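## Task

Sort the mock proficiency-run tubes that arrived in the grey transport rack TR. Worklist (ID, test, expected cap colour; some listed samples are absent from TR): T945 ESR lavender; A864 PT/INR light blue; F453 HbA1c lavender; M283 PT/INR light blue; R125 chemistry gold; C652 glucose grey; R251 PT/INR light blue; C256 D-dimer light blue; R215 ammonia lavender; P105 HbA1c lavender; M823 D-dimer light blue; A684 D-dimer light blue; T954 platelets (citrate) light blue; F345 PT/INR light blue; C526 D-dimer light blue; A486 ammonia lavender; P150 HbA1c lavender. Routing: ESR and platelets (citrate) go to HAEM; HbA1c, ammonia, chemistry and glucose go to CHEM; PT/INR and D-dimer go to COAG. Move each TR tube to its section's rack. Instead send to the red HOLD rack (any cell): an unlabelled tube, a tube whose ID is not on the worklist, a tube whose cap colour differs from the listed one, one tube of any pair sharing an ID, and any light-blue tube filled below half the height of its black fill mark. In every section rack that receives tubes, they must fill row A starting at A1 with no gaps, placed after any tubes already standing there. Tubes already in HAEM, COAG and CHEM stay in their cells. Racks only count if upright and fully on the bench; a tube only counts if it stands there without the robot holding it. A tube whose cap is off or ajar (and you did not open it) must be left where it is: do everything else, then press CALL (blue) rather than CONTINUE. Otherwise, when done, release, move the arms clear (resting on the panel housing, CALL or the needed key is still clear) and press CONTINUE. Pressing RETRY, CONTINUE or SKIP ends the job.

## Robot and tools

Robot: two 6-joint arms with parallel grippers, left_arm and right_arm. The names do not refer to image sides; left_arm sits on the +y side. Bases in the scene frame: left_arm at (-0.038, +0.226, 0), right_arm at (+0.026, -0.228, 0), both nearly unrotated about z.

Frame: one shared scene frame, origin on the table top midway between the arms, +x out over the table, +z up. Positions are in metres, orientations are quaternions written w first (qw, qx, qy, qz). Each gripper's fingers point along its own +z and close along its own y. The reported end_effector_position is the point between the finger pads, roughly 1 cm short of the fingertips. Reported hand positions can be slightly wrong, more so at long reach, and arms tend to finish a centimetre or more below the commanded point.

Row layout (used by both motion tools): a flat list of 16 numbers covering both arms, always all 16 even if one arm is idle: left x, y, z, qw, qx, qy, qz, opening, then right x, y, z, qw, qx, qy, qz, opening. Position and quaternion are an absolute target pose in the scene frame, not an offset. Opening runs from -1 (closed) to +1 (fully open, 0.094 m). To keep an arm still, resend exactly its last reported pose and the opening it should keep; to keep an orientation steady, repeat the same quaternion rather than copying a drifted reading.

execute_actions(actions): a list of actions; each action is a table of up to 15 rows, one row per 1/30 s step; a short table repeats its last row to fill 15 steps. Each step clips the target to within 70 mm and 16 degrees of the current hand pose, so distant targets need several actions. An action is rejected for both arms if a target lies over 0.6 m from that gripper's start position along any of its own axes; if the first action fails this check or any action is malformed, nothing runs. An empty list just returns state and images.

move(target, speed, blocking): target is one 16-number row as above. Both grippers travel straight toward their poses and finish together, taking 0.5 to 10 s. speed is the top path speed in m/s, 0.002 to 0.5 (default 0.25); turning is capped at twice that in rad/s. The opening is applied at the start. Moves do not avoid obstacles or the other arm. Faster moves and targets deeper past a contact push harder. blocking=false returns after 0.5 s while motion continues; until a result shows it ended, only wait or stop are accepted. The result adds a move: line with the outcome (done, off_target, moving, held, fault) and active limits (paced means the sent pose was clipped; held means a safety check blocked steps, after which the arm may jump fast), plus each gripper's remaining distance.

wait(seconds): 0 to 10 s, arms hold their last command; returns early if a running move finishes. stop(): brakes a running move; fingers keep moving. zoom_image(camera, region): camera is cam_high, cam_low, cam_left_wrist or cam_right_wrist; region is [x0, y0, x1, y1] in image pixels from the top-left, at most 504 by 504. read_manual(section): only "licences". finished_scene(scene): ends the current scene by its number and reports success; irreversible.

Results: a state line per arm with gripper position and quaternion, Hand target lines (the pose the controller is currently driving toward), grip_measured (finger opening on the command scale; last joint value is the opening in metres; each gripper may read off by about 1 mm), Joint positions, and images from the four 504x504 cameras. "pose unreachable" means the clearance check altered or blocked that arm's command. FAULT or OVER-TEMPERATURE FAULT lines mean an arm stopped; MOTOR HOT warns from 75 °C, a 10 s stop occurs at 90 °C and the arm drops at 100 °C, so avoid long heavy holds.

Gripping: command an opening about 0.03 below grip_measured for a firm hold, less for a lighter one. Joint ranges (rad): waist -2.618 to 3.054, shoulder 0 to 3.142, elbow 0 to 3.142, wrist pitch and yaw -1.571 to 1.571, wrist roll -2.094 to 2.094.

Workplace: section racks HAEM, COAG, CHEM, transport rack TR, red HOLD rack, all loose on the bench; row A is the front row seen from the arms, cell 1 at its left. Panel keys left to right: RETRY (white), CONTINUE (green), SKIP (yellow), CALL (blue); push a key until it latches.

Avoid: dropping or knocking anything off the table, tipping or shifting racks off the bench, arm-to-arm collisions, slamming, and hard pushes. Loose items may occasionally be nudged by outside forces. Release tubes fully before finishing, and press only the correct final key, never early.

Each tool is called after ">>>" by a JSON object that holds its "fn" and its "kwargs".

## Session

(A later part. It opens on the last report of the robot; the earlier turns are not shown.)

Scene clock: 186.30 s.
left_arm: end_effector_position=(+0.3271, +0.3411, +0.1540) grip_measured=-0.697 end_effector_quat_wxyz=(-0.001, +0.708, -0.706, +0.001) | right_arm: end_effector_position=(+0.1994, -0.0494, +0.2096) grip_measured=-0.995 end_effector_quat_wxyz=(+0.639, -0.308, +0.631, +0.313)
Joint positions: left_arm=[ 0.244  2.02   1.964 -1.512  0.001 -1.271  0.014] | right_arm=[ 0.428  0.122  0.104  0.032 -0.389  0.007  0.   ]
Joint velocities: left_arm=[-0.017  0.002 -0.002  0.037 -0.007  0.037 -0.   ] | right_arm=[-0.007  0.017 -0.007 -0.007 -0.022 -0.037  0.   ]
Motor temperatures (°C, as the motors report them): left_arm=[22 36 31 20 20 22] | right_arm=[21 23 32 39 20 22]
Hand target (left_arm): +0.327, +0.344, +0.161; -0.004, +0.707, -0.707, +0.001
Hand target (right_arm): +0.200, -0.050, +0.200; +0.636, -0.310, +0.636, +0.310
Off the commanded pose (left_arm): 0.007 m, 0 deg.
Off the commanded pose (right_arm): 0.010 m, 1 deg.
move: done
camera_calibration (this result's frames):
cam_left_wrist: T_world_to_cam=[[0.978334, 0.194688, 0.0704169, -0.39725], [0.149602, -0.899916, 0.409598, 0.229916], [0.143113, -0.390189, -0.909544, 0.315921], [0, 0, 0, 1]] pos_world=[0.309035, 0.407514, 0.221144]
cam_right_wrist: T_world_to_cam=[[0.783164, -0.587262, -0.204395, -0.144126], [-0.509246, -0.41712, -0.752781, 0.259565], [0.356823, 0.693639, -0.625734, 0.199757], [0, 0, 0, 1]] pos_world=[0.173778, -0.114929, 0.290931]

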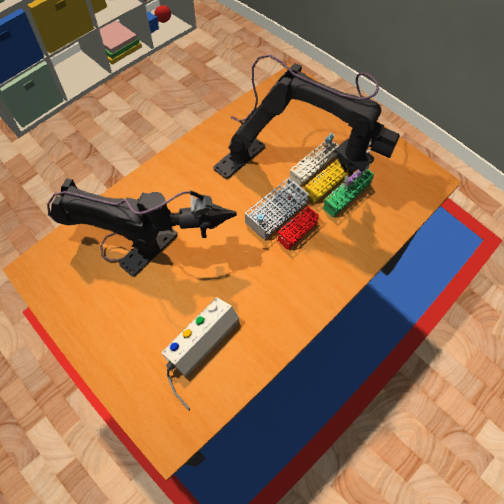

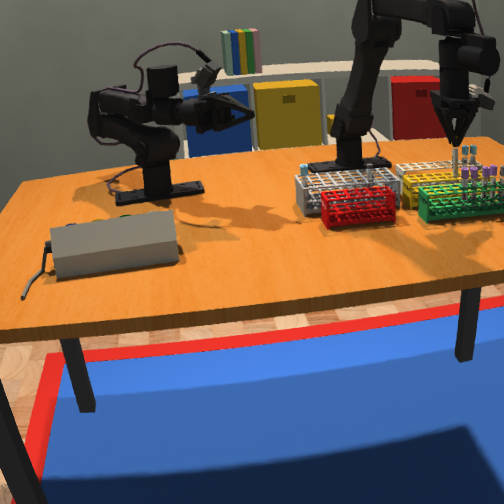

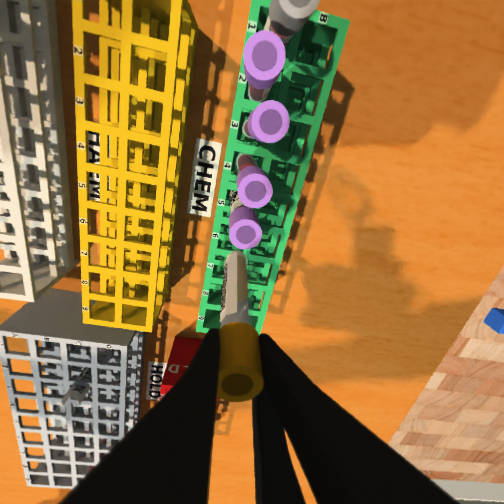

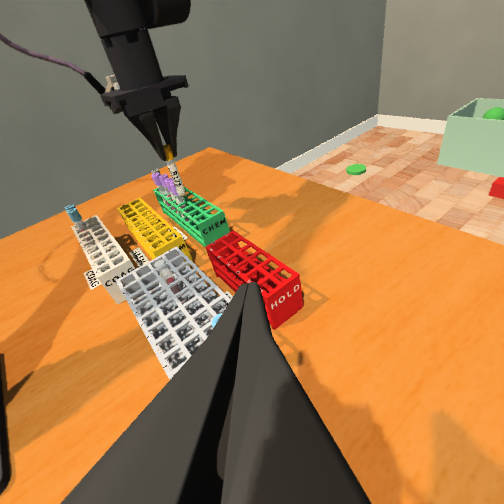

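>>> {"fn": "move", "kwargs": {"target": [0.323,0.347,0.132,0,-0.7071,0.7071,0,-0.715, 0.20,-0.05,0.20,0.636,-0.310,0.636,0.310,-1], "speed": 0.04}}

>>> {"fn": "zoom_image", "kwargs": {"camera": "cam_left_wrist", "region": [170, 160, 330, 320]}}

Scene clock: 219.47 s.
left_arm: end_effector_position=(+0.3228, +0.3421, +0.1265) grip_measured=-0.697 end_effector_quat_wxyz=(+0.012, +0.706, -0.708, -0.006) | right_arm: end_effector_position=(+0.1994, -0.0494, +0.2096) grip_measured=-0.995 end_effector_quat_wxyz=(+0.639, -0.308, +0.631, +0.313)
Joint positions: left_arm=[ 0.25   2.02   1.853 -1.431  0.001 -1.258  0.014] | right_arm=[ 0.428  0.122  0.104  0.032 -0.389  0.007  0.   ]
Joint velocities: left_arm=[ 0.002 -0.002  0.002  0.007 -0.051  0.007 -0.001] | right_arm=[ 0.002  0.012 -0.002  0.007 -0.066 -0.022 -0.002]
Motor temperatures (°C, as the motors report them): left_arm=[22 40 32 20 20 22] | right_arm=[21 23 32 40 20 22]
Hand target (left_arm): +0.323, +0.347, +0.132; -0.000, +0.707, -0.707, -0.000
Hand target (right_arm): +0.200, -0.050, +0.200; +0.636, -0.310, +0.636, +0.310
Off the commanded pose (left_arm): 0.007 m, 2 deg.
Off the commanded pose (right_arm): 0.010 m, 1 deg.
move: done
camera_calibration (this result's frames):
cam_left_wrist: T_world_to_cam=[[0.981361, 0.18769, 0.0412687, -0.386248], [0.154283, -0.897518, 0.413109, 0.239939], [0.114576, -0.399042, -0.909746, 0.304211], [0, 0, 0, 1]] pos_world=[0.307176, 0.409237, 0.193573]
cam_right_wrist: T_world_to_cam=[[0.783164, -0.587262, -0.204395, -0.144126], [-0.509246, -0.41712, -0.752781, 0.259565], [0.356823, 0.693639, -0.625734, 0.199757], [0, 0, 0, 1]] pos_world=[0.173778, -0.114929, 0.290931]

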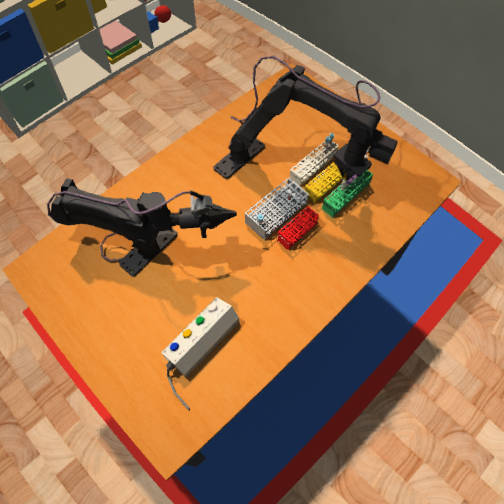

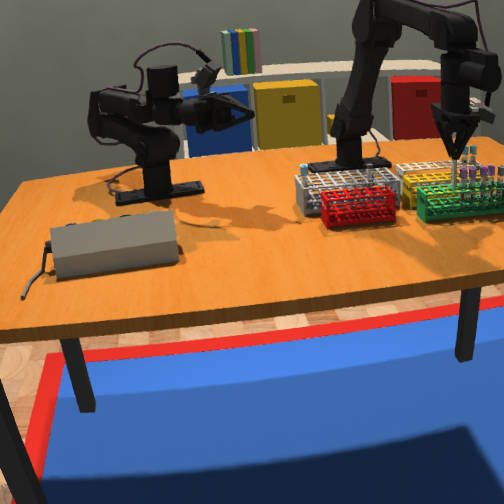

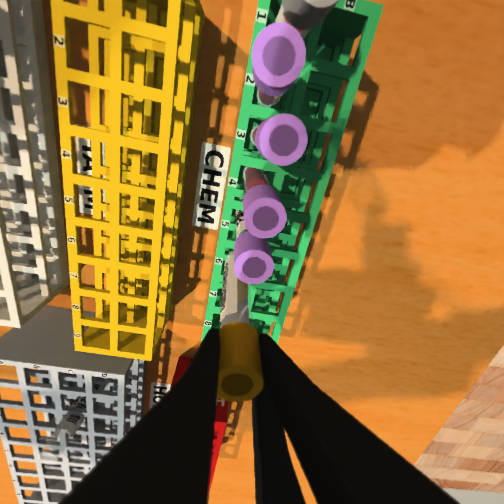

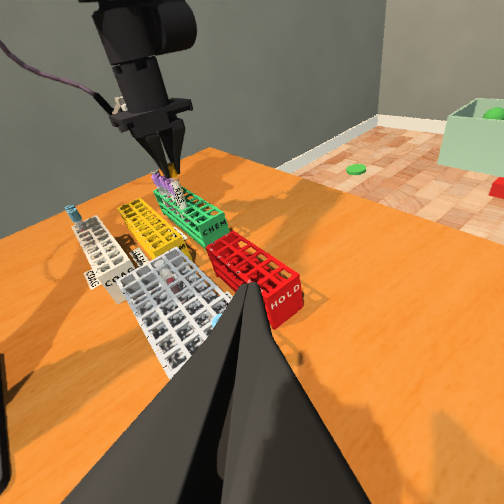

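Region (170, 160, 330, 320) of cam_left_wrist's 504x504 image, scaled by 3.150, with more detail than that image has.

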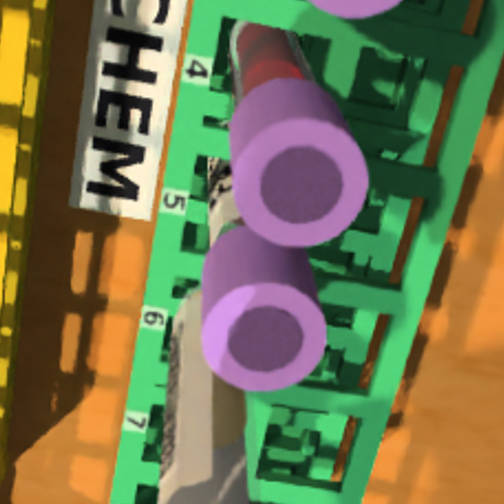

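>>> {"fn": "move", "kwargs": {"target": [0.325,0.347,0.094,0,-0.7071,0.7071,0,-0.715, 0.20,-0.05,0.20,0.636,-0.310,0.636,0.310,-1], "speed": 0.035}}

Scene clock: 226.60 s.
left_arm: end_effector_position=(+0.3240, +0.3425, +0.0906) grip_measured=-0.697 end_effector_quat_wxyz=(+0.010, +0.706, -0.709, -0.005) | right_arm: end_effector_position=(+0.1994, -0.0494, +0.2097) grip_measured=-0.995 end_effector_quat_wxyz=(+0.639, -0.308, +0.631, +0.313)
Joint positions: left_arm=[ 0.25   2.02   1.711 -1.284  0.001 -1.258  0.014] | right_arm=[ 0.428  0.122  0.104  0.032 -0.389  0.007  0.   ]
Joint velocities: left_arm=[ 0.017 -0.012 -0.022 -0.022  0.007 -0.022  0.001] | right_arm=[-0.007  0.007  0.007 -0.007  0.022 -0.066 -0.   ]
Motor temperatures (°C, as the motors report them): left_arm=[22 42 31 20 20 22] | right_arm=[21 23 32 40 20 22]
Hand target (left_arm): +0.325, +0.347, +0.094; +0.000, +0.707, -0.707, -0.000
Hand target (right_arm): +0.200, -0.050, +0.200; +0.636, -0.310, +0.636, +0.310
Off the commanded pose (left_arm): 0.006 m, 1 deg.
Off the commanded pose (right_arm): 0.010 m, 1 deg.
move: done
camera_calibration (this result's frames):
cam_left_wrist: T_world_to_cam=[[0.981242, 0.187256, 0.0458104, -0.386194], [0.152139, -0.898147, 0.412536, 0.255881], [0.118394, -0.397828, -0.909789, 0.269925], [0, 0, 0, 1]] pos_world=[0.308063, 0.409519, 0.157707]
cam_right_wrist: T_world_to_cam=[[0.783232, -0.587223, -0.204247, -0.144149], [-0.508997, -0.416977, -0.753029, 0.259641], [0.35703, 0.693757, -0.625484, 0.199726], [0, 0, 0, 1]] pos_world=[0.17375, -0.114945, 0.291]

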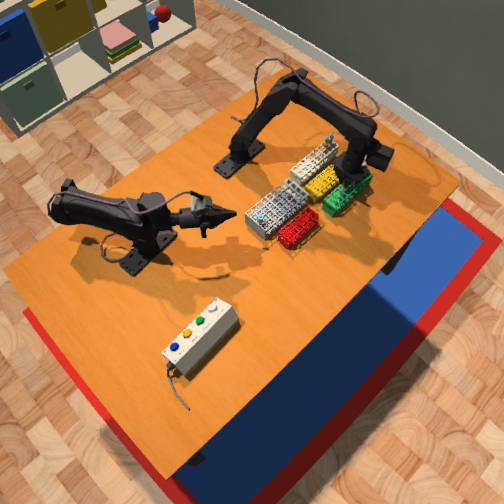

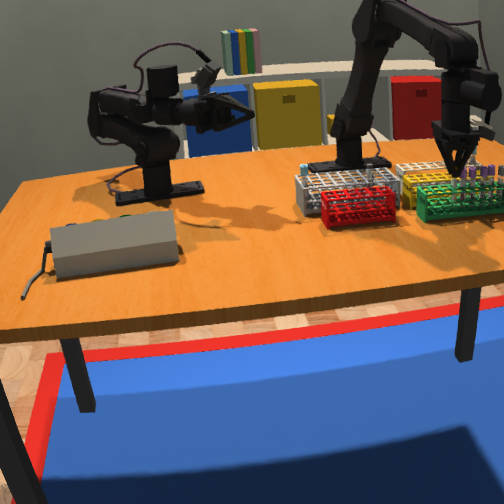

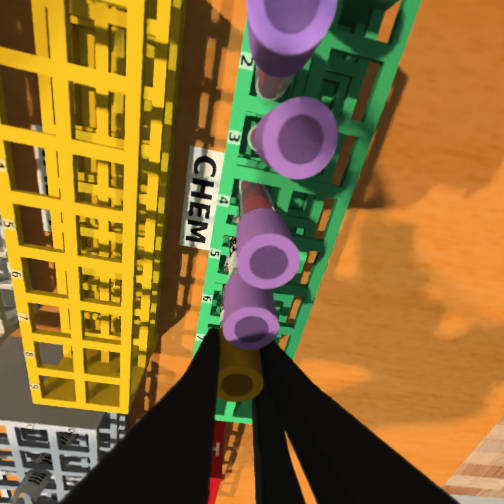

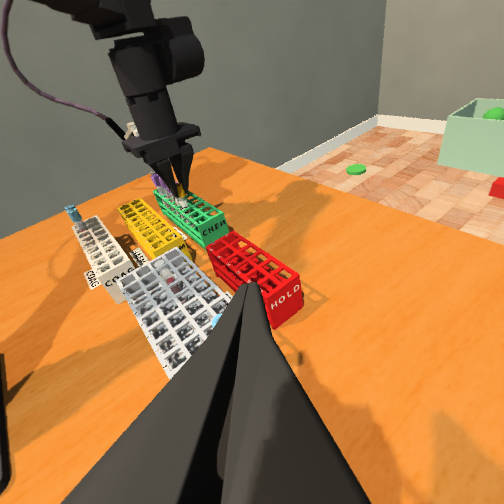

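>>> {"fn": "execute_actions", "kwargs": {"actions": [[[0.325,0.347,0.093,0,-0.7071,0.7071,0,-0.715,0.20,-0.05,0.20,0.636,-0.310,0.636,0.310,-1],[0.325,0.347,0.092,0,-0.7071,0.7071,0,-0.715,0.20,-0.05,0.20,0.636,-0.310,0.636,0.310,-1],[0.325,0.347,0.091,0,-0.7071,0.7071,0,-0.715,0.20,-0.05,0.20,0.636,-0.310,0.636,0.310,-1],[0.325,0.347,0.091,0,-0.7071,0.7071,0,-0.715,0.20,-0.05,0.20,0.636,-0.310,0.636,0.310,-1],[0.325,0.347,0.091,0,-0.7071,0.7071,0,-0.715,0.20,-0.05,0.20,0.636,-0.310,0.636,0.310,-1],[0.325,0.347,0.091,0,-0.7071,0.7071,0,-0.715,0.20,-0.05,0.20,0.636,-0.310,0.636,0.310,-1],[0.325,0.347,0.091,0,-0.7071,0.7071,0,-0.69,0.20,-0.05,0.20,0.636,-0.310,0.636,0.310,-1],[0.325,0.347,0.091,0,-0.7071,0.7071,0,-0.66,0.20,-0.05,0.20,0.636,-0.310,0.636,0.310,-1],[0.325,0.347,0.091,0,-0.7071,0.7071,0,-0.62,0.20,-0.05,0.20,0.636,-0.310,0.636,0.310,-1],[0.325,0.347,0.091,0,-0.7071,0.7071,0,-0.57,0.20,-0.05,0.20,0.636,-0.310,0.636,0.310,-1],[0.325,0.347,0.091,0,-0.7071,0.7071,0,-0.52,0.20,-0.05,0.20,0.636,-0.310,0.636,0.310,-1],[0.325,0.347,0.091,0,-0.7071,0.7071,0,-0.47,0.20,-0.05,0.20,0.636,-0.310,0.636,0.310,-1],[0.325,0.347,0.091,0,-0.7071,0.7071,0,-0.42,0.20,-0.05,0.20,0.636,-0.310,0.636,0.310,-1]]]}}

>>> {"fn": "move", "kwargs": {"target": [0.325,0.345,0.14,0,-0.7071,0.7071,0,-0.42, 0.20,-0.05,0.20,0.636,-0.310,0.636,0.310,-1], "speed": 0.12}}

>>> {"fn": "move", "kwargs": {"target": [0.223,0.055,0.132,0,-0.5736,0.8192,0,-0.42, 0.20,-0.05,0.20,0.636,-0.310,0.636,0.310,-1], "speed": 0.25}}

Scene clock: 254.27 s.
left_arm: end_effector_position=(+0.3248, +0.3428, +0.0882) grip_measured=-0.424 end_effector_quat_wxyz=(+0.009, +0.706, -0.709, -0.004) | right_arm: end_effector_position=(+0.1994, -0.0494, +0.2097) grip_measured=-0.995 end_effector_quat_wxyz=(+0.639, -0.308, +0.631, +0.313)
Joint positions: left_arm=[ 0.25   2.02   1.701 -1.271  0.001 -1.258  0.027] | right_arm=[ 0.428  0.122  0.104  0.032 -0.389  0.007  0.   ]
Joint velocities: left_arm=[-0.002  0.017  0.002  0.051 -0.037 -0.051  0.002] | right_arm=[ 0.002  0.007  0.002  0.022 -0.007  0.022 -0.   ]
Motor temperatures (°C, as the motors report them): left_arm=[22 44 30 20 20 22] | right_arm=[21 23 32 40 20 22]
Hand target (left_arm): +0.325, +0.347, +0.091; +0.000, +0.707, -0.707, -0.000
Hand target (right_arm): +0.200, -0.050, +0.200; +0.636, -0.310, +0.636, +0.310
Off the commanded pose (left_arm): 0.005 m, 1 deg.
Off the commanded pose (right_arm): 0.010 m, 1 deg.
camera_calibration (this result's frames):
cam_left_wrist: T_world_to_cam=[[0.981051, 0.187195, 0.0499714, -0.387225], [0.150491, -0.898673, 0.411994, 0.257754], [0.122031, -0.396667, -0.909815, 0.266152], [0, 0, 0, 1]] pos_world=[0.30862, 0.409697, 0.155307]
cam_right_wrist: T_world_to_cam=[[0.783232, -0.587223, -0.204247, -0.144149], [-0.508997, -0.416977, -0.753029, 0.259641], [0.35703, 0.693757, -0.625484, 0.199726], [0, 0, 0, 1]] pos_world=[0.17375, -0.114945, 0.291]

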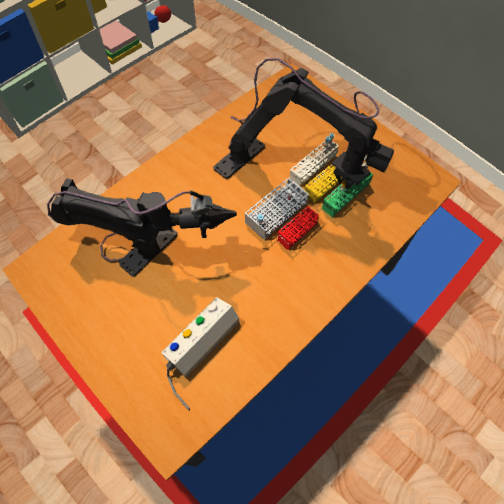

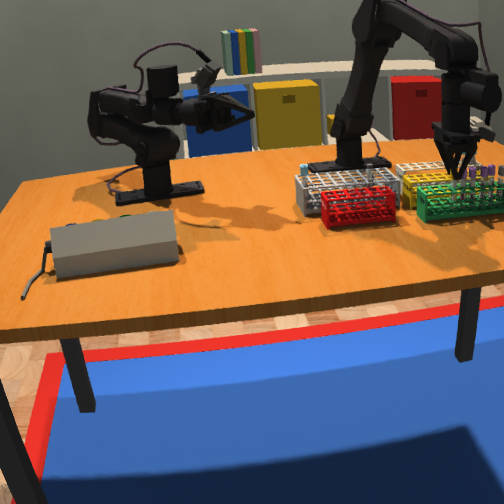

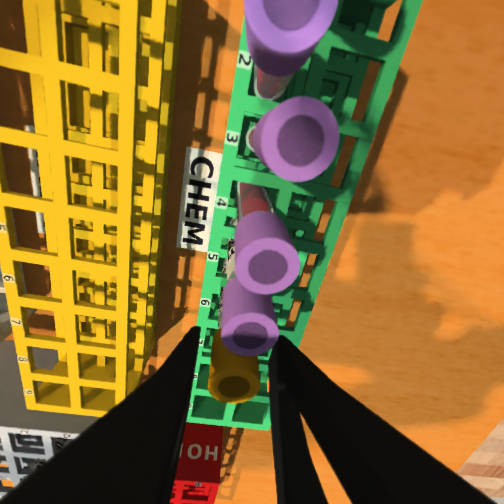

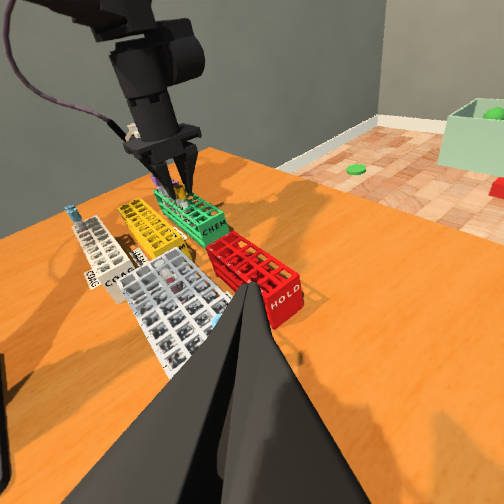

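Scene clock: 255.30 s.
left_arm: end_effector_position=(+0.3249, +0.3428, +0.1290) grip_measured=-0.423 end_effector_quat_wxyz=(+0.008, +0.706, -0.709, -0.004) | right_arm: end_effector_position=(+0.1994, -0.0494, +0.2097) grip_measured=-0.995 end_effector_quat_wxyz=(+0.639, -0.308, +0.631, +0.313)
Joint positions: left_arm=[ 0.25   2.02   1.864 -1.432  0.001 -1.258  0.027] | right_arm=[ 0.428  0.122  0.104  0.032 -0.389  0.007  0.   ]
Joint velocities: left_arm=[-0.012  0.002 -0.017  0.125 -0.007 -0.022  0.   ] | right_arm=[-0.002 -0.012  0.007  0.022 -0.022  0.022 -0.   ]
Motor temperatures (°C, as the motors report them): left_arm=[22 44 30 20 20 22] | right_arm=[21 23 32 40 20 22]
Hand target (left_arm): +0.325, +0.345, +0.140; -0.000, +0.707, -0.707, +0.000
Hand target (right_arm): +0.200, -0.050, +0.200; +0.636, -0.310, +0.636, +0.310
Off the commanded pose (left_arm): 0.011 m, 1 deg.
Off the commanded pose (right_arm): 0.010 m, 1 deg.
move: off_target (left_arm)
camera_calibration (this result's frames):
cam_left_wrist: T_world_to_cam=[[0.981014, 0.187183, 0.0507279, -0.389437], [0.150191, -0.898769, 0.411894, 0.24108], [0.122692, -0.396456, -0.909818, 0.303028], [0, 0, 0, 1]] pos_world=[0.308656, 0.409709, 0.196157]
cam_right_wrist: T_world_to_cam=[[0.783232, -0.587223, -0.204247, -0.144149], [-0.508997, -0.416977, -0.753029, 0.259641], [0.35703, 0.693757, -0.625484, 0.199726], [0, 0, 0, 1]] pos_world=[0.17375, -0.114945, 0.291]

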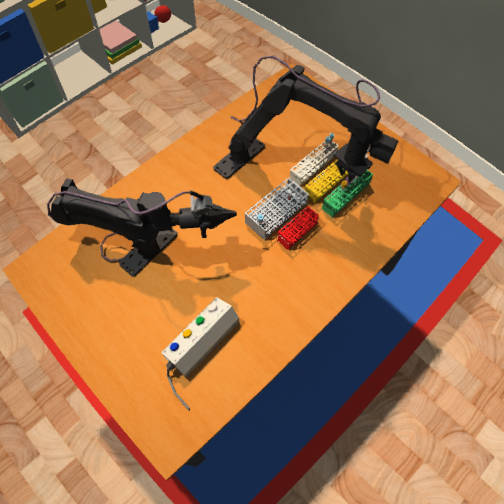

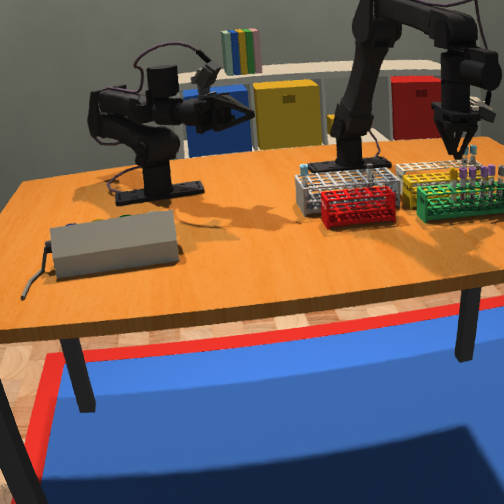

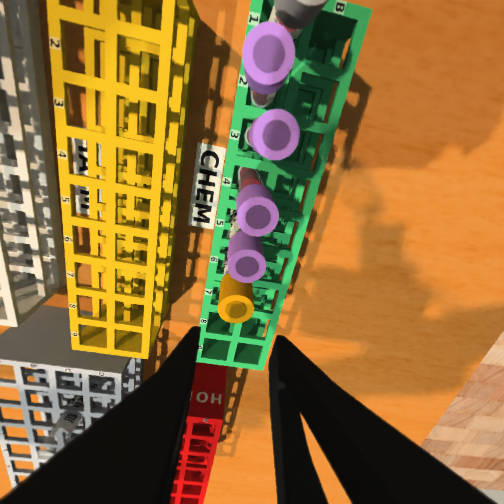

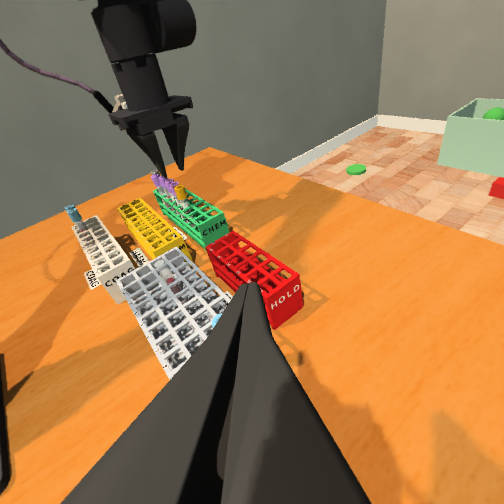

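Scene clock: 257.10 s.
left_arm: end_effector_position=(+0.2114, +0.0591, +0.1237) grip_measured=-0.423 end_effector_quat_wxyz=(-0.017, -0.570, +0.821, +0.016) | right_arm: end_effector_position=(+0.1994, -0.0494, +0.2098) grip_measured=-0.995 end_effector_quat_wxyz=(+0.639, -0.308, +0.631, +0.313)
Joint positions: left_arm=[-0.64   1.719  1.448 -1.342  0.019 -1.794  0.027] | right_arm=[ 0.428  0.122  0.104  0.033 -0.389  0.007  0.   ]
Joint velocities: left_arm=[ 0.007 -0.002 -0.022 -0.066  0.066 -0.037 -0.   ] | right_arm=[ 0.017  0.007  0.002  0.007  0.022  0.022 -0.001]
Motor temperatures (°C, as the motors report them): left_arm=[22 43 30 20 20 22] | right_arm=[21 23 32 40 20 22]
Hand target (left_arm): +0.219, +0.055, +0.132; -0.007, -0.574, +0.819, +0.001
Hand target (right_arm): +0.200, -0.050, +0.200; +0.636, -0.310, +0.636, +0.310
Off the commanded pose (left_arm): 0.015 m, 3 deg.
Off the commanded pose (right_arm): 0.010 m, 1 deg.
move: off_target (left_arm)
camera_calibration (this result's frames):
cam_left_wrist: T_world_to_cam=[[0.986218, -0.164075, 0.0213111, -0.201473], [-0.158316, -0.898393, 0.409665, 0.0708399], [-0.0480701, -0.407393, -0.911987, 0.236585], [0, 0, 0, 1]] pos_world=[0.221284, 0.126968, 0.191035]
cam_right_wrist: T_world_to_cam=[[0.783299, -0.587185, -0.204099, -0.144173], [-0.508747, -0.416834, -0.753276, 0.259717], [0.357237, 0.693876, -0.625235, 0.199695], [0, 0, 0, 1]] pos_world=[0.173722, -0.114961, 0.291069]

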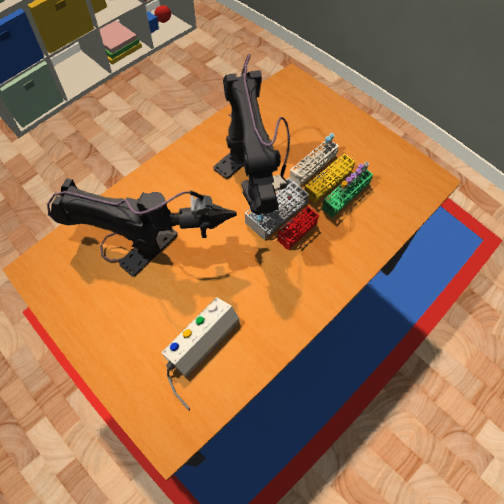

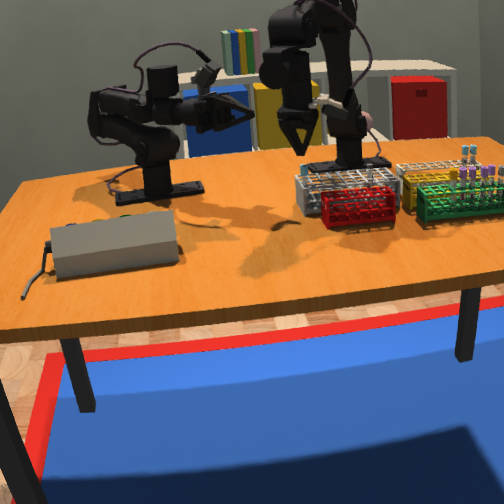

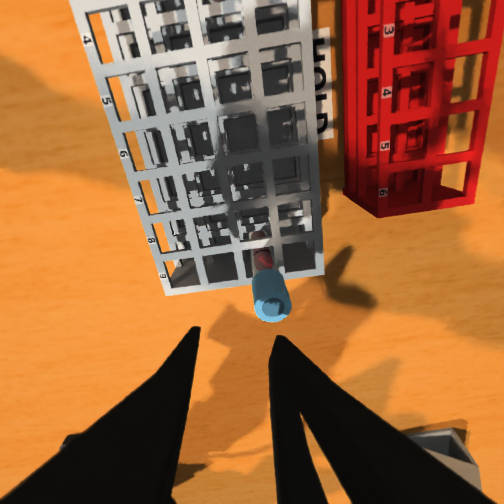

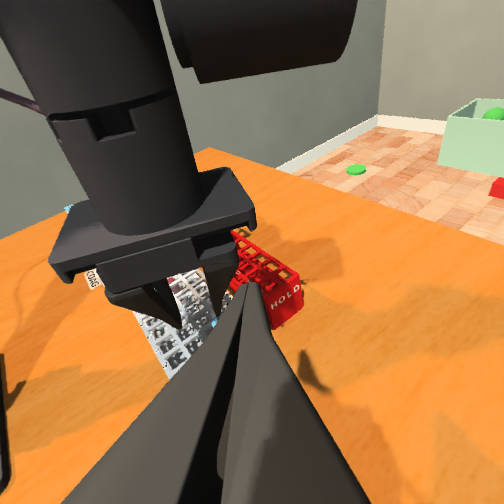

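>>> {"fn": "move", "kwargs": {"target": [0.226,0.056,0.085,0,-0.5736,0.8192,0,-0.2, 0.20,-0.05,0.20,0.636,-0.310,0.636,0.310,-1], "speed": 0.05}}

Scene clock: 273.47 s.
left_arm: end_effector_position=(+0.2229, +0.0526, +0.0890) grip_measured=-0.203 end_effector_quat_wxyz=(-0.006, -0.571, +0.821, -0.004) | right_arm: end_effector_position=(+0.1994, -0.0494, +0.2098) grip_measured=-0.995 end_effector_quat_wxyz=(+0.639, -0.308, +0.631, +0.313)
Joint positions: left_arm=[-0.64   1.738  1.333 -1.162  0.015 -1.797  0.037] | right_arm=[ 0.428  0.122  0.104  0.033 -0.389  0.007  0.   ]
Joint velocities: left_arm=[-0.007 -0.007 -0.002  0.037 -0.007 -0.022 -0.   ] | right_arm=[-0.012 -0.027  0.002 -0.037 -0.037  0.081  0.   ]
Motor temperatures (°C, as the motors report them): left_arm=[22 40 32 20 20 22] | right_arm=[21 23 32 40 20 22]
Hand target (left_arm): +0.226, +0.056, +0.085; -0.000, -0.573, +0.819, +0.000
Hand target (right_arm): +0.200, -0.050, +0.200; +0.636, -0.310, +0.636, +0.310
Off the commanded pose (left_arm): 0.006 m, 1 deg.
Off the commanded pose (right_arm): 0.010 m, 1 deg.
move: done
camera_calibration (this result's frames):
cam_left_wrist: T_world_to_cam=[[0.984857, -0.160605, 0.0652898, -0.216867], [-0.173098, -0.889899, 0.422039, 0.0827163], [-0.00968044, -0.42695, -0.904223, 0.194671], [0, 0, 0, 1]] pos_world=[0.229786, 0.121894, 0.155276]
cam_right_wrist: T_world_to_cam=[[0.783299, -0.587185, -0.204099, -0.144173], [-0.508747, -0.416834, -0.753276, 0.259717], [0.357237, 0.693876, -0.625235, 0.199695], [0, 0, 0, 1]] pos_world=[0.173722, -0.114961, 0.291069]

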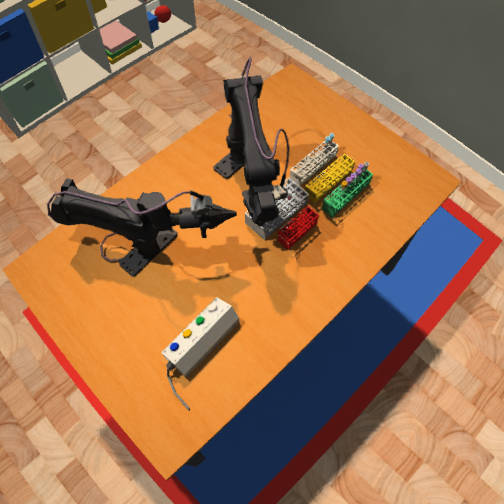

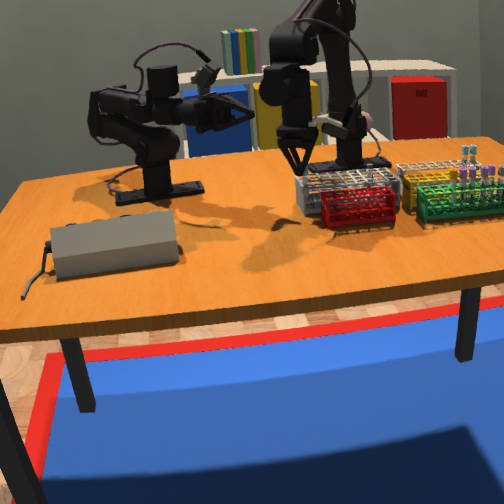

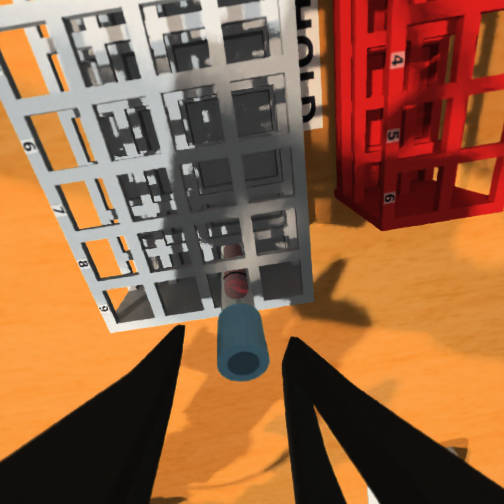

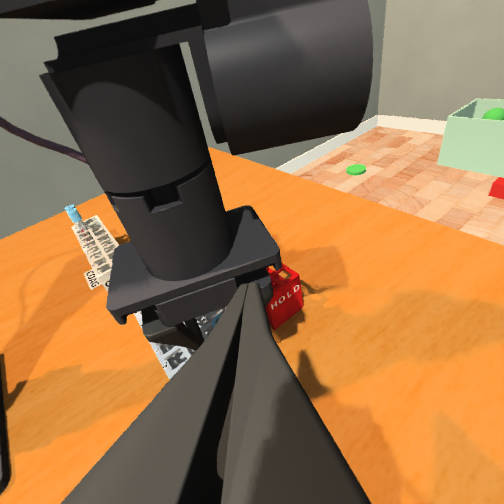

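>>> {"fn": "move", "kwargs": {"target": [0.229,0.062,0.084,0,-0.5736,0.8192,0,-0.45, 0.20,-0.05,0.20,0.636,-0.310,0.636,0.310,-1], "speed": 0.04}}

Scene clock: 279.70 s.
left_arm: end_effector_position=(+0.2269, +0.0563, +0.0890) grip_measured=-0.447 end_effector_quat_wxyz=(-0.005, -0.573, +0.820, -0.007) | right_arm: end_effector_position=(+0.1994, -0.0494, +0.2098) grip_measured=-0.995 end_effector_quat_wxyz=(+0.639, -0.308, +0.631, +0.313)
Joint positions: left_arm=[-0.624  1.738  1.333 -1.157  0.014 -1.784  0.026] | right_arm=[ 0.428  0.122  0.104  0.033 -0.389  0.007  0.   ]
Joint velocities: left_arm=[-0.007 -0.017 -0.017 -0.022  0.007 -0.081 -0.001] | right_arm=[-0.007 -0.007 -0.012 -0.022 -0.022  0.037  0.001]
Motor temperatures (°C, as the motors report them): left_arm=[22 39 31 20 20 22] | right_arm=[21 23 32 40 20 22]
Hand target (left_arm): +0.229, +0.062, +0.084; -0.000, -0.574, +0.819, -0.000
Hand target (right_arm): +0.200, -0.050, +0.200; +0.636, -0.310, +0.636, +0.310
Off the commanded pose (left_arm): 0.008 m, 1 deg.
Off the commanded pose (right_arm): 0.010 m, 1 deg.
move: done
camera_calibration (this result's frames):
cam_left_wrist: T_world_to_cam=[[0.985117, -0.156686, 0.0706662, -0.220973], [-0.17185, -0.889589, 0.4232, 0.0863042], [-0.00344577, -0.429046, -0.903276, 0.194916], [0, 0, 0, 1]] pos_world=[0.233187, 0.12578, 0.155155]
cam_right_wrist: T_world_to_cam=[[0.783299, -0.587185, -0.204099, -0.144173], [-0.508747, -0.416834, -0.753276, 0.259717], [0.357237, 0.693876, -0.625235, 0.199695], [0, 0, 0, 1]] pos_world=[0.173722, -0.114961, 0.291069]

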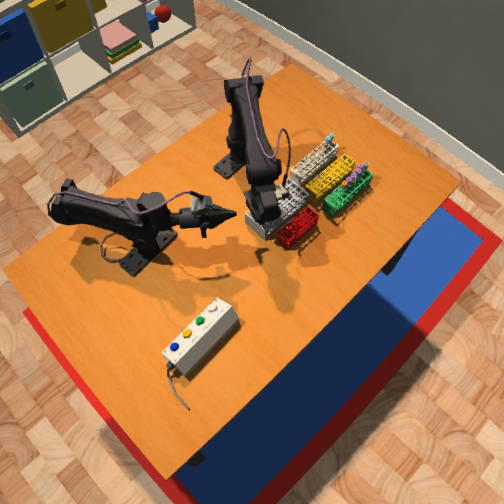

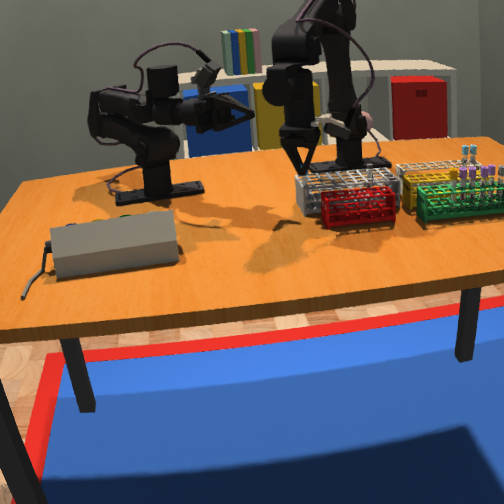

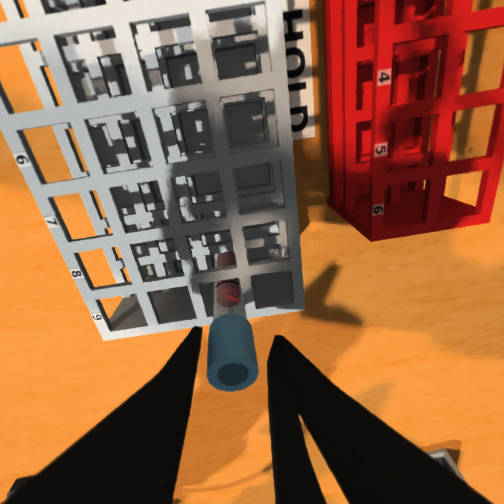

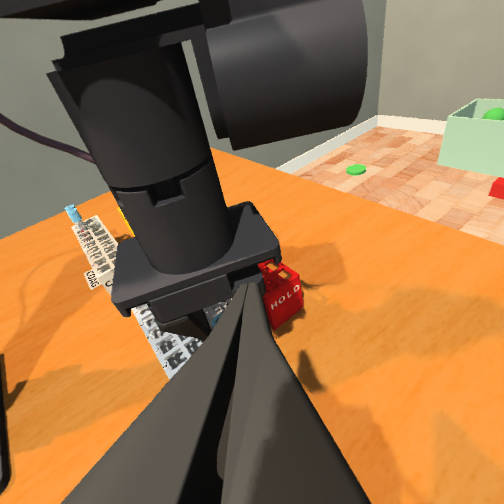

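>>> {"fn": "execute_actions", "kwargs": {"actions": [[[0.227,0.063,0.083,0,-0.5736,0.8192,0,-0.48,0.20,-0.05,0.20,0.636,-0.310,0.636,0.310,-1],[0.226,0.063,0.083,0,-0.5736,0.8192,0,-0.51,0.20,-0.05,0.20,0.636,-0.310,0.636,0.310,-1],[0.225,0.063,0.083,0,-0.5736,0.8192,0,-0.54,0.20,-0.05,0.20,0.636,-0.310,0.636,0.310,-1],[0.225,0.063,0.083,0,-0.5736,0.8192,0,-0.58,0.20,-0.05,0.20,0.636,-0.310,0.636,0.310,-1],[0.225,0.063,0.083,0,-0.5736,0.8192,0,-0.61,0.20,-0.05,0.20,0.636,-0.310,0.636,0.310,-1],[0.225,0.063,0.083,0,-0.5736,0.8192,0,-0.64,0.20,-0.05,0.20,0.636,-0.310,0.636,0.310,-1],[0.225,0.063,0.083,0,-0.5736,0.8192,0,-0.66,0.20,-0.05,0.20,0.636,-0.310,0.636,0.310,-1],[0.225,0.063,0.083,0,-0.5736,0.8192,0,-0.675,0.20,-0.05,0.20,0.636,-0.310,0.636,0.310,-1],[0.225,0.063,0.083,0,-0.5736,0.8192,0,-0.69,0.20,-0.05,0.20,0.636,-0.310,0.636,0.310,-1],[0.225,0.063,0.083,0,-0.5736,0.8192,0,-0.70,0.20,-0.05,0.20,0.636,-0.310,0.636,0.310,-1],[0.225,0.063,0.083,0,-0.5736,0.8192,0,-0.715,0.20,-0.05,0.20,0.636,-0.310,0.636,0.310,-1]]]}}

>>> {"fn": "move", "kwargs": {"target": [0.225,0.063,0.195,0,-0.5736,0.8192,0,-0.715, 0.20,-0.05,0.20,0.636,-0.310,0.636,0.310,-1], "speed": 0.1}}

Scene clock: 295.40 s.
left_arm: end_effector_position=(+0.2220, +0.0594, +0.0826) grip_measured=-0.698 end_effector_quat_wxyz=(-0.008, -0.572, +0.820, +0.002) | right_arm: end_effector_position=(+0.1994, -0.0494, +0.2098) grip_measured=-0.995 end_effector_quat_wxyz=(+0.639, -0.308, +0.631, +0.313)
Joint positions: left_arm=[-0.624  1.738  1.307 -1.15   0.014 -1.783  0.014] | right_arm=[ 0.428  0.122  0.104  0.033 -0.389  0.007  0.   ]
Joint velocities: left_arm=[ 0.007 -0.007 -0.017 -0.007  0.037 -0.11   0.   ] | right_arm=[ 0.007  0.012  0.002 -0.051 -0.037  0.022 -0.001]
Motor temperatures (°C, as the motors report them): left_arm=[22 38 30 20 20 22] | right_arm=[21 22 32 40 20 22]
Hand target (left_arm): +0.225, +0.063, +0.083; -0.000, -0.574, +0.819, +0.000
Hand target (right_arm): +0.200, -0.050, +0.200; +0.636, -0.310, +0.636, +0.310
Off the commanded pose (left_arm): 0.005 m, 1 deg.
Off the commanded pose (right_arm): 0.010 m, 1 deg.
camera_calibration (this result's frames):
cam_left_wrist: T_world_to_cam=[[0.985917, -0.158435, 0.0535432, -0.213859], [-0.166243, -0.893596, 0.416954, 0.0904573], [-0.0182141, -0.419983, -0.907349, 0.193501], [0, 0, 0, 1]] pos_world=[0.22941, 0.128216, 0.149307]
cam_right_wrist: T_world_to_cam=[[0.783299, -0.587185, -0.204099, -0.144173], [-0.508747, -0.416834, -0.753276, 0.259717], [0.357237, 0.693876, -0.625235, 0.199695], [0, 0, 0, 1]] pos_world=[0.173722, -0.114961, 0.291069]

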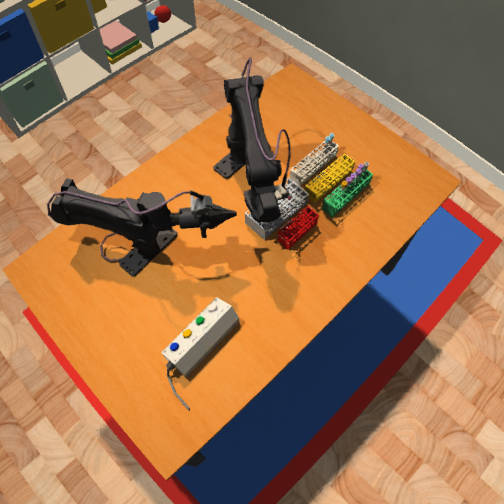

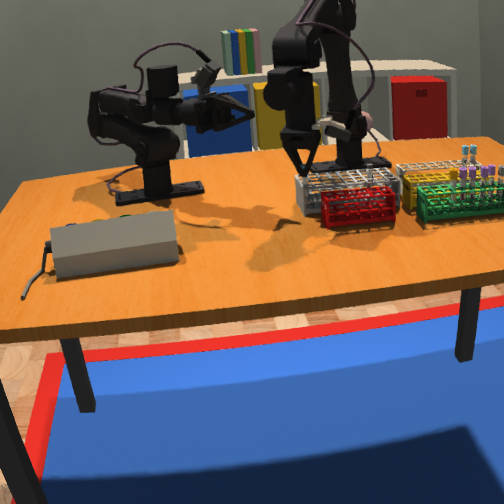

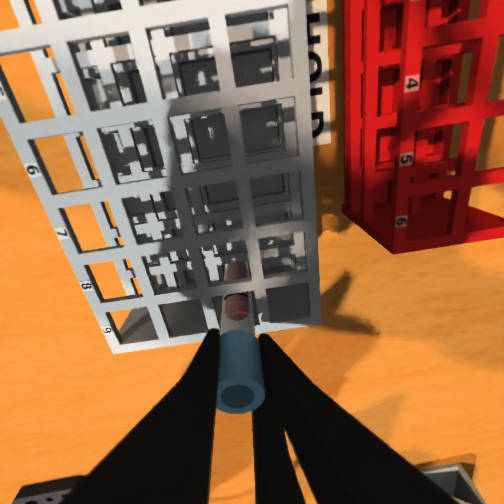

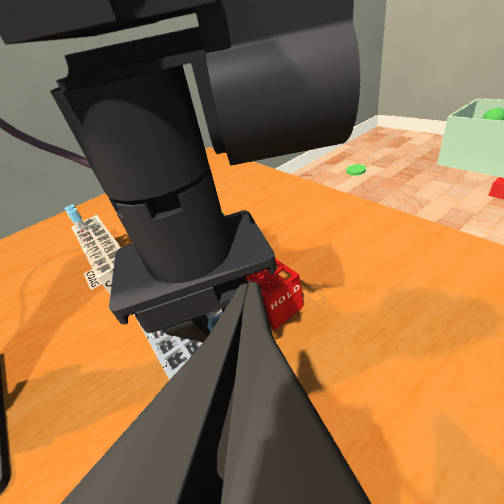

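Scene clock: 297.00 s.
left_arm: end_effector_position=(+0.2247, +0.0577, +0.1835) grip_measured=-0.698 end_effector_quat_wxyz=(-0.005, -0.572, +0.820, -0.006) | right_arm: end_effector_position=(+0.1994, -0.0494, +0.2099) grip_measured=-0.995 end_effector_quat_wxyz=(+0.640, -0.308, +0.631, +0.313)
Joint positions: left_arm=[-0.624  1.738  1.71  -1.535  0.014 -1.783  0.014] | right_arm=[ 0.428  0.122  0.104  0.033 -0.389  0.007  0.   ]
Joint velocities: left_arm=[-0.002 -0.017 -0.012 -0.051 -0.007 -0.154 -0.   ] | right_arm=[-0.002 -0.002  0.007 -0.022  0.007 -0.051 -0.   ]
Motor temperatures (°C, as the motors report them): left_arm=[22 39 30 20 20 22] | right_arm=[21 22 32 40 20 22]
Hand target (left_arm): +0.225, +0.063, +0.194; +0.005, -0.573, +0.819, -0.012
Hand target (right_arm): +0.200, -0.050, +0.200; +0.636, -0.310, +0.636, +0.310
Off the commanded pose (left_arm): 0.013 m, 1 deg.
Off the commanded pose (right_arm): 0.010 m, 1 deg.
joint sent to its limit (left arm) — the command would take joint 4 (wrist pitch) past its lower limit, so that joint was sent only as far as its limit.
move: off_target (left_arm)
camera_calibration (this result's frames):
cam_left_wrist: T_world_to_cam=[[0.985026, -0.157871, 0.0692859, -0.224948], [-0.172331, -0.889738, 0.422693, 0.0473833], [-0.0050845, -0.428304, -0.903621, 0.28123], [0, 0, 0, 1]] pos_world=[0.231175, 0.127098, 0.249682]
cam_right_wrist: T_world_to_cam=[[0.783367, -0.587146, -0.203951, -0.144197], [-0.508498, -0.416691, -0.753524, 0.259793], [0.357444, 0.693994, -0.624985, 0.199664], [0, 0, 0, 1]] pos_world=[0.173694, -0.114977, 0.291138]

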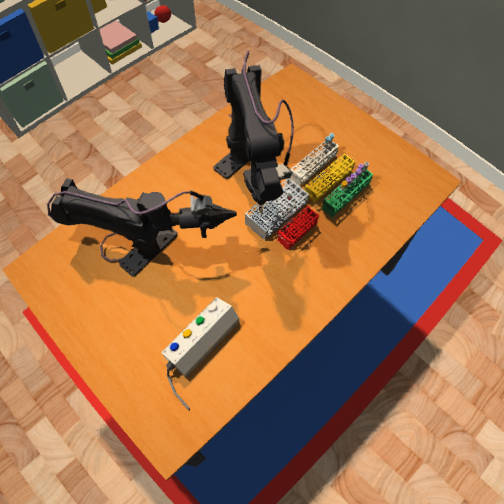

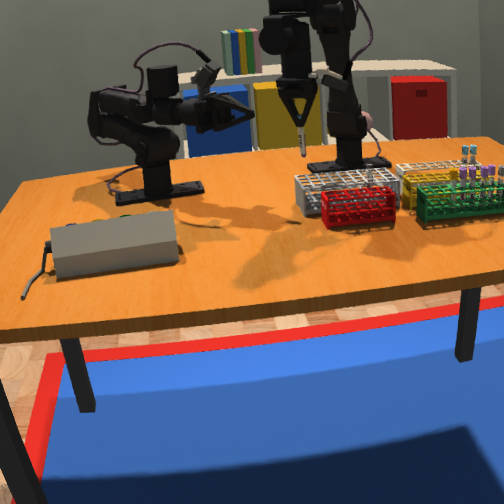

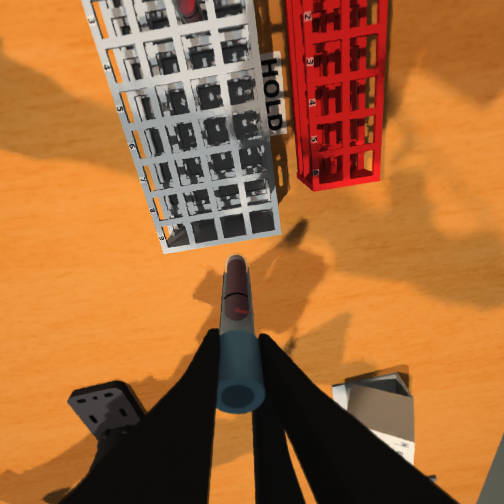

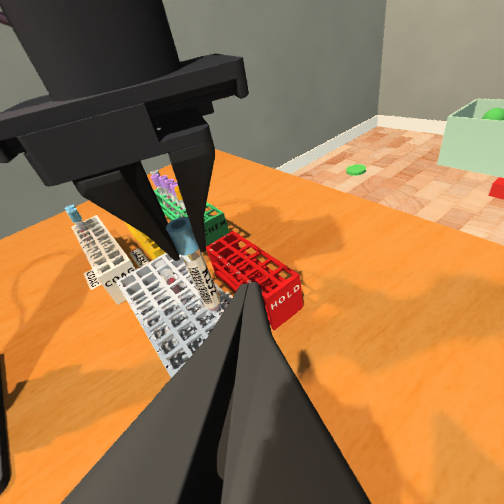

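>>> {"fn": "zoom_image", "kwargs": {"camera": "cam_right_wrist", "region": [160, 230, 250, 320]}}

>>> {"fn": "zoom_image", "kwargs": {"camera": "cam_low", "region": [280, 110, 330, 165]}}

Region (160, 230, 250, 320) of cam_right_wrist's 504x504 image, scaled by 5.600, with more detail than that image has.

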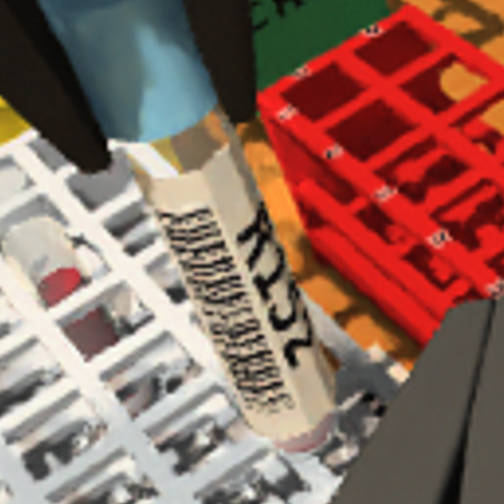

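Region (280, 110, 330, 165) of cam_low's 504x504 image, scaled by 9.164, with more detail than that image has; it fills the left 458 columns of this view, and the rest is white.

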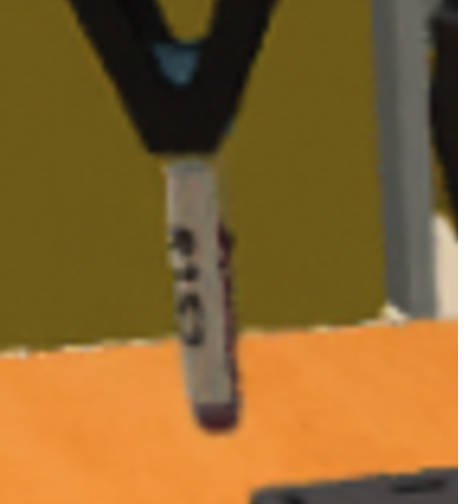

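>>> {"fn": "zoom_image", "kwargs": {"camera": "cam_left_wrist", "region": [210, 70, 410, 270]}}

Region (210, 70, 410, 270) of cam_left_wrist's 504x504 image, scaled by 2.520, with more detail than that image has.

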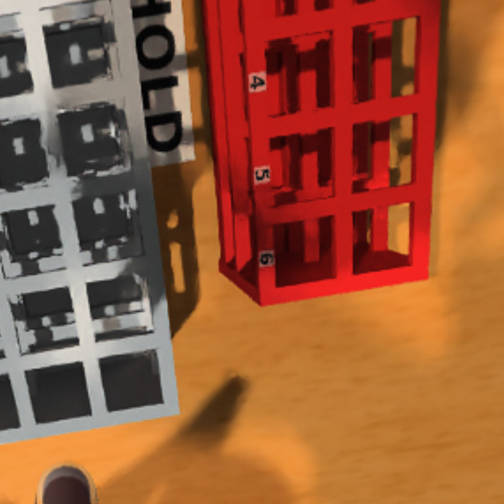

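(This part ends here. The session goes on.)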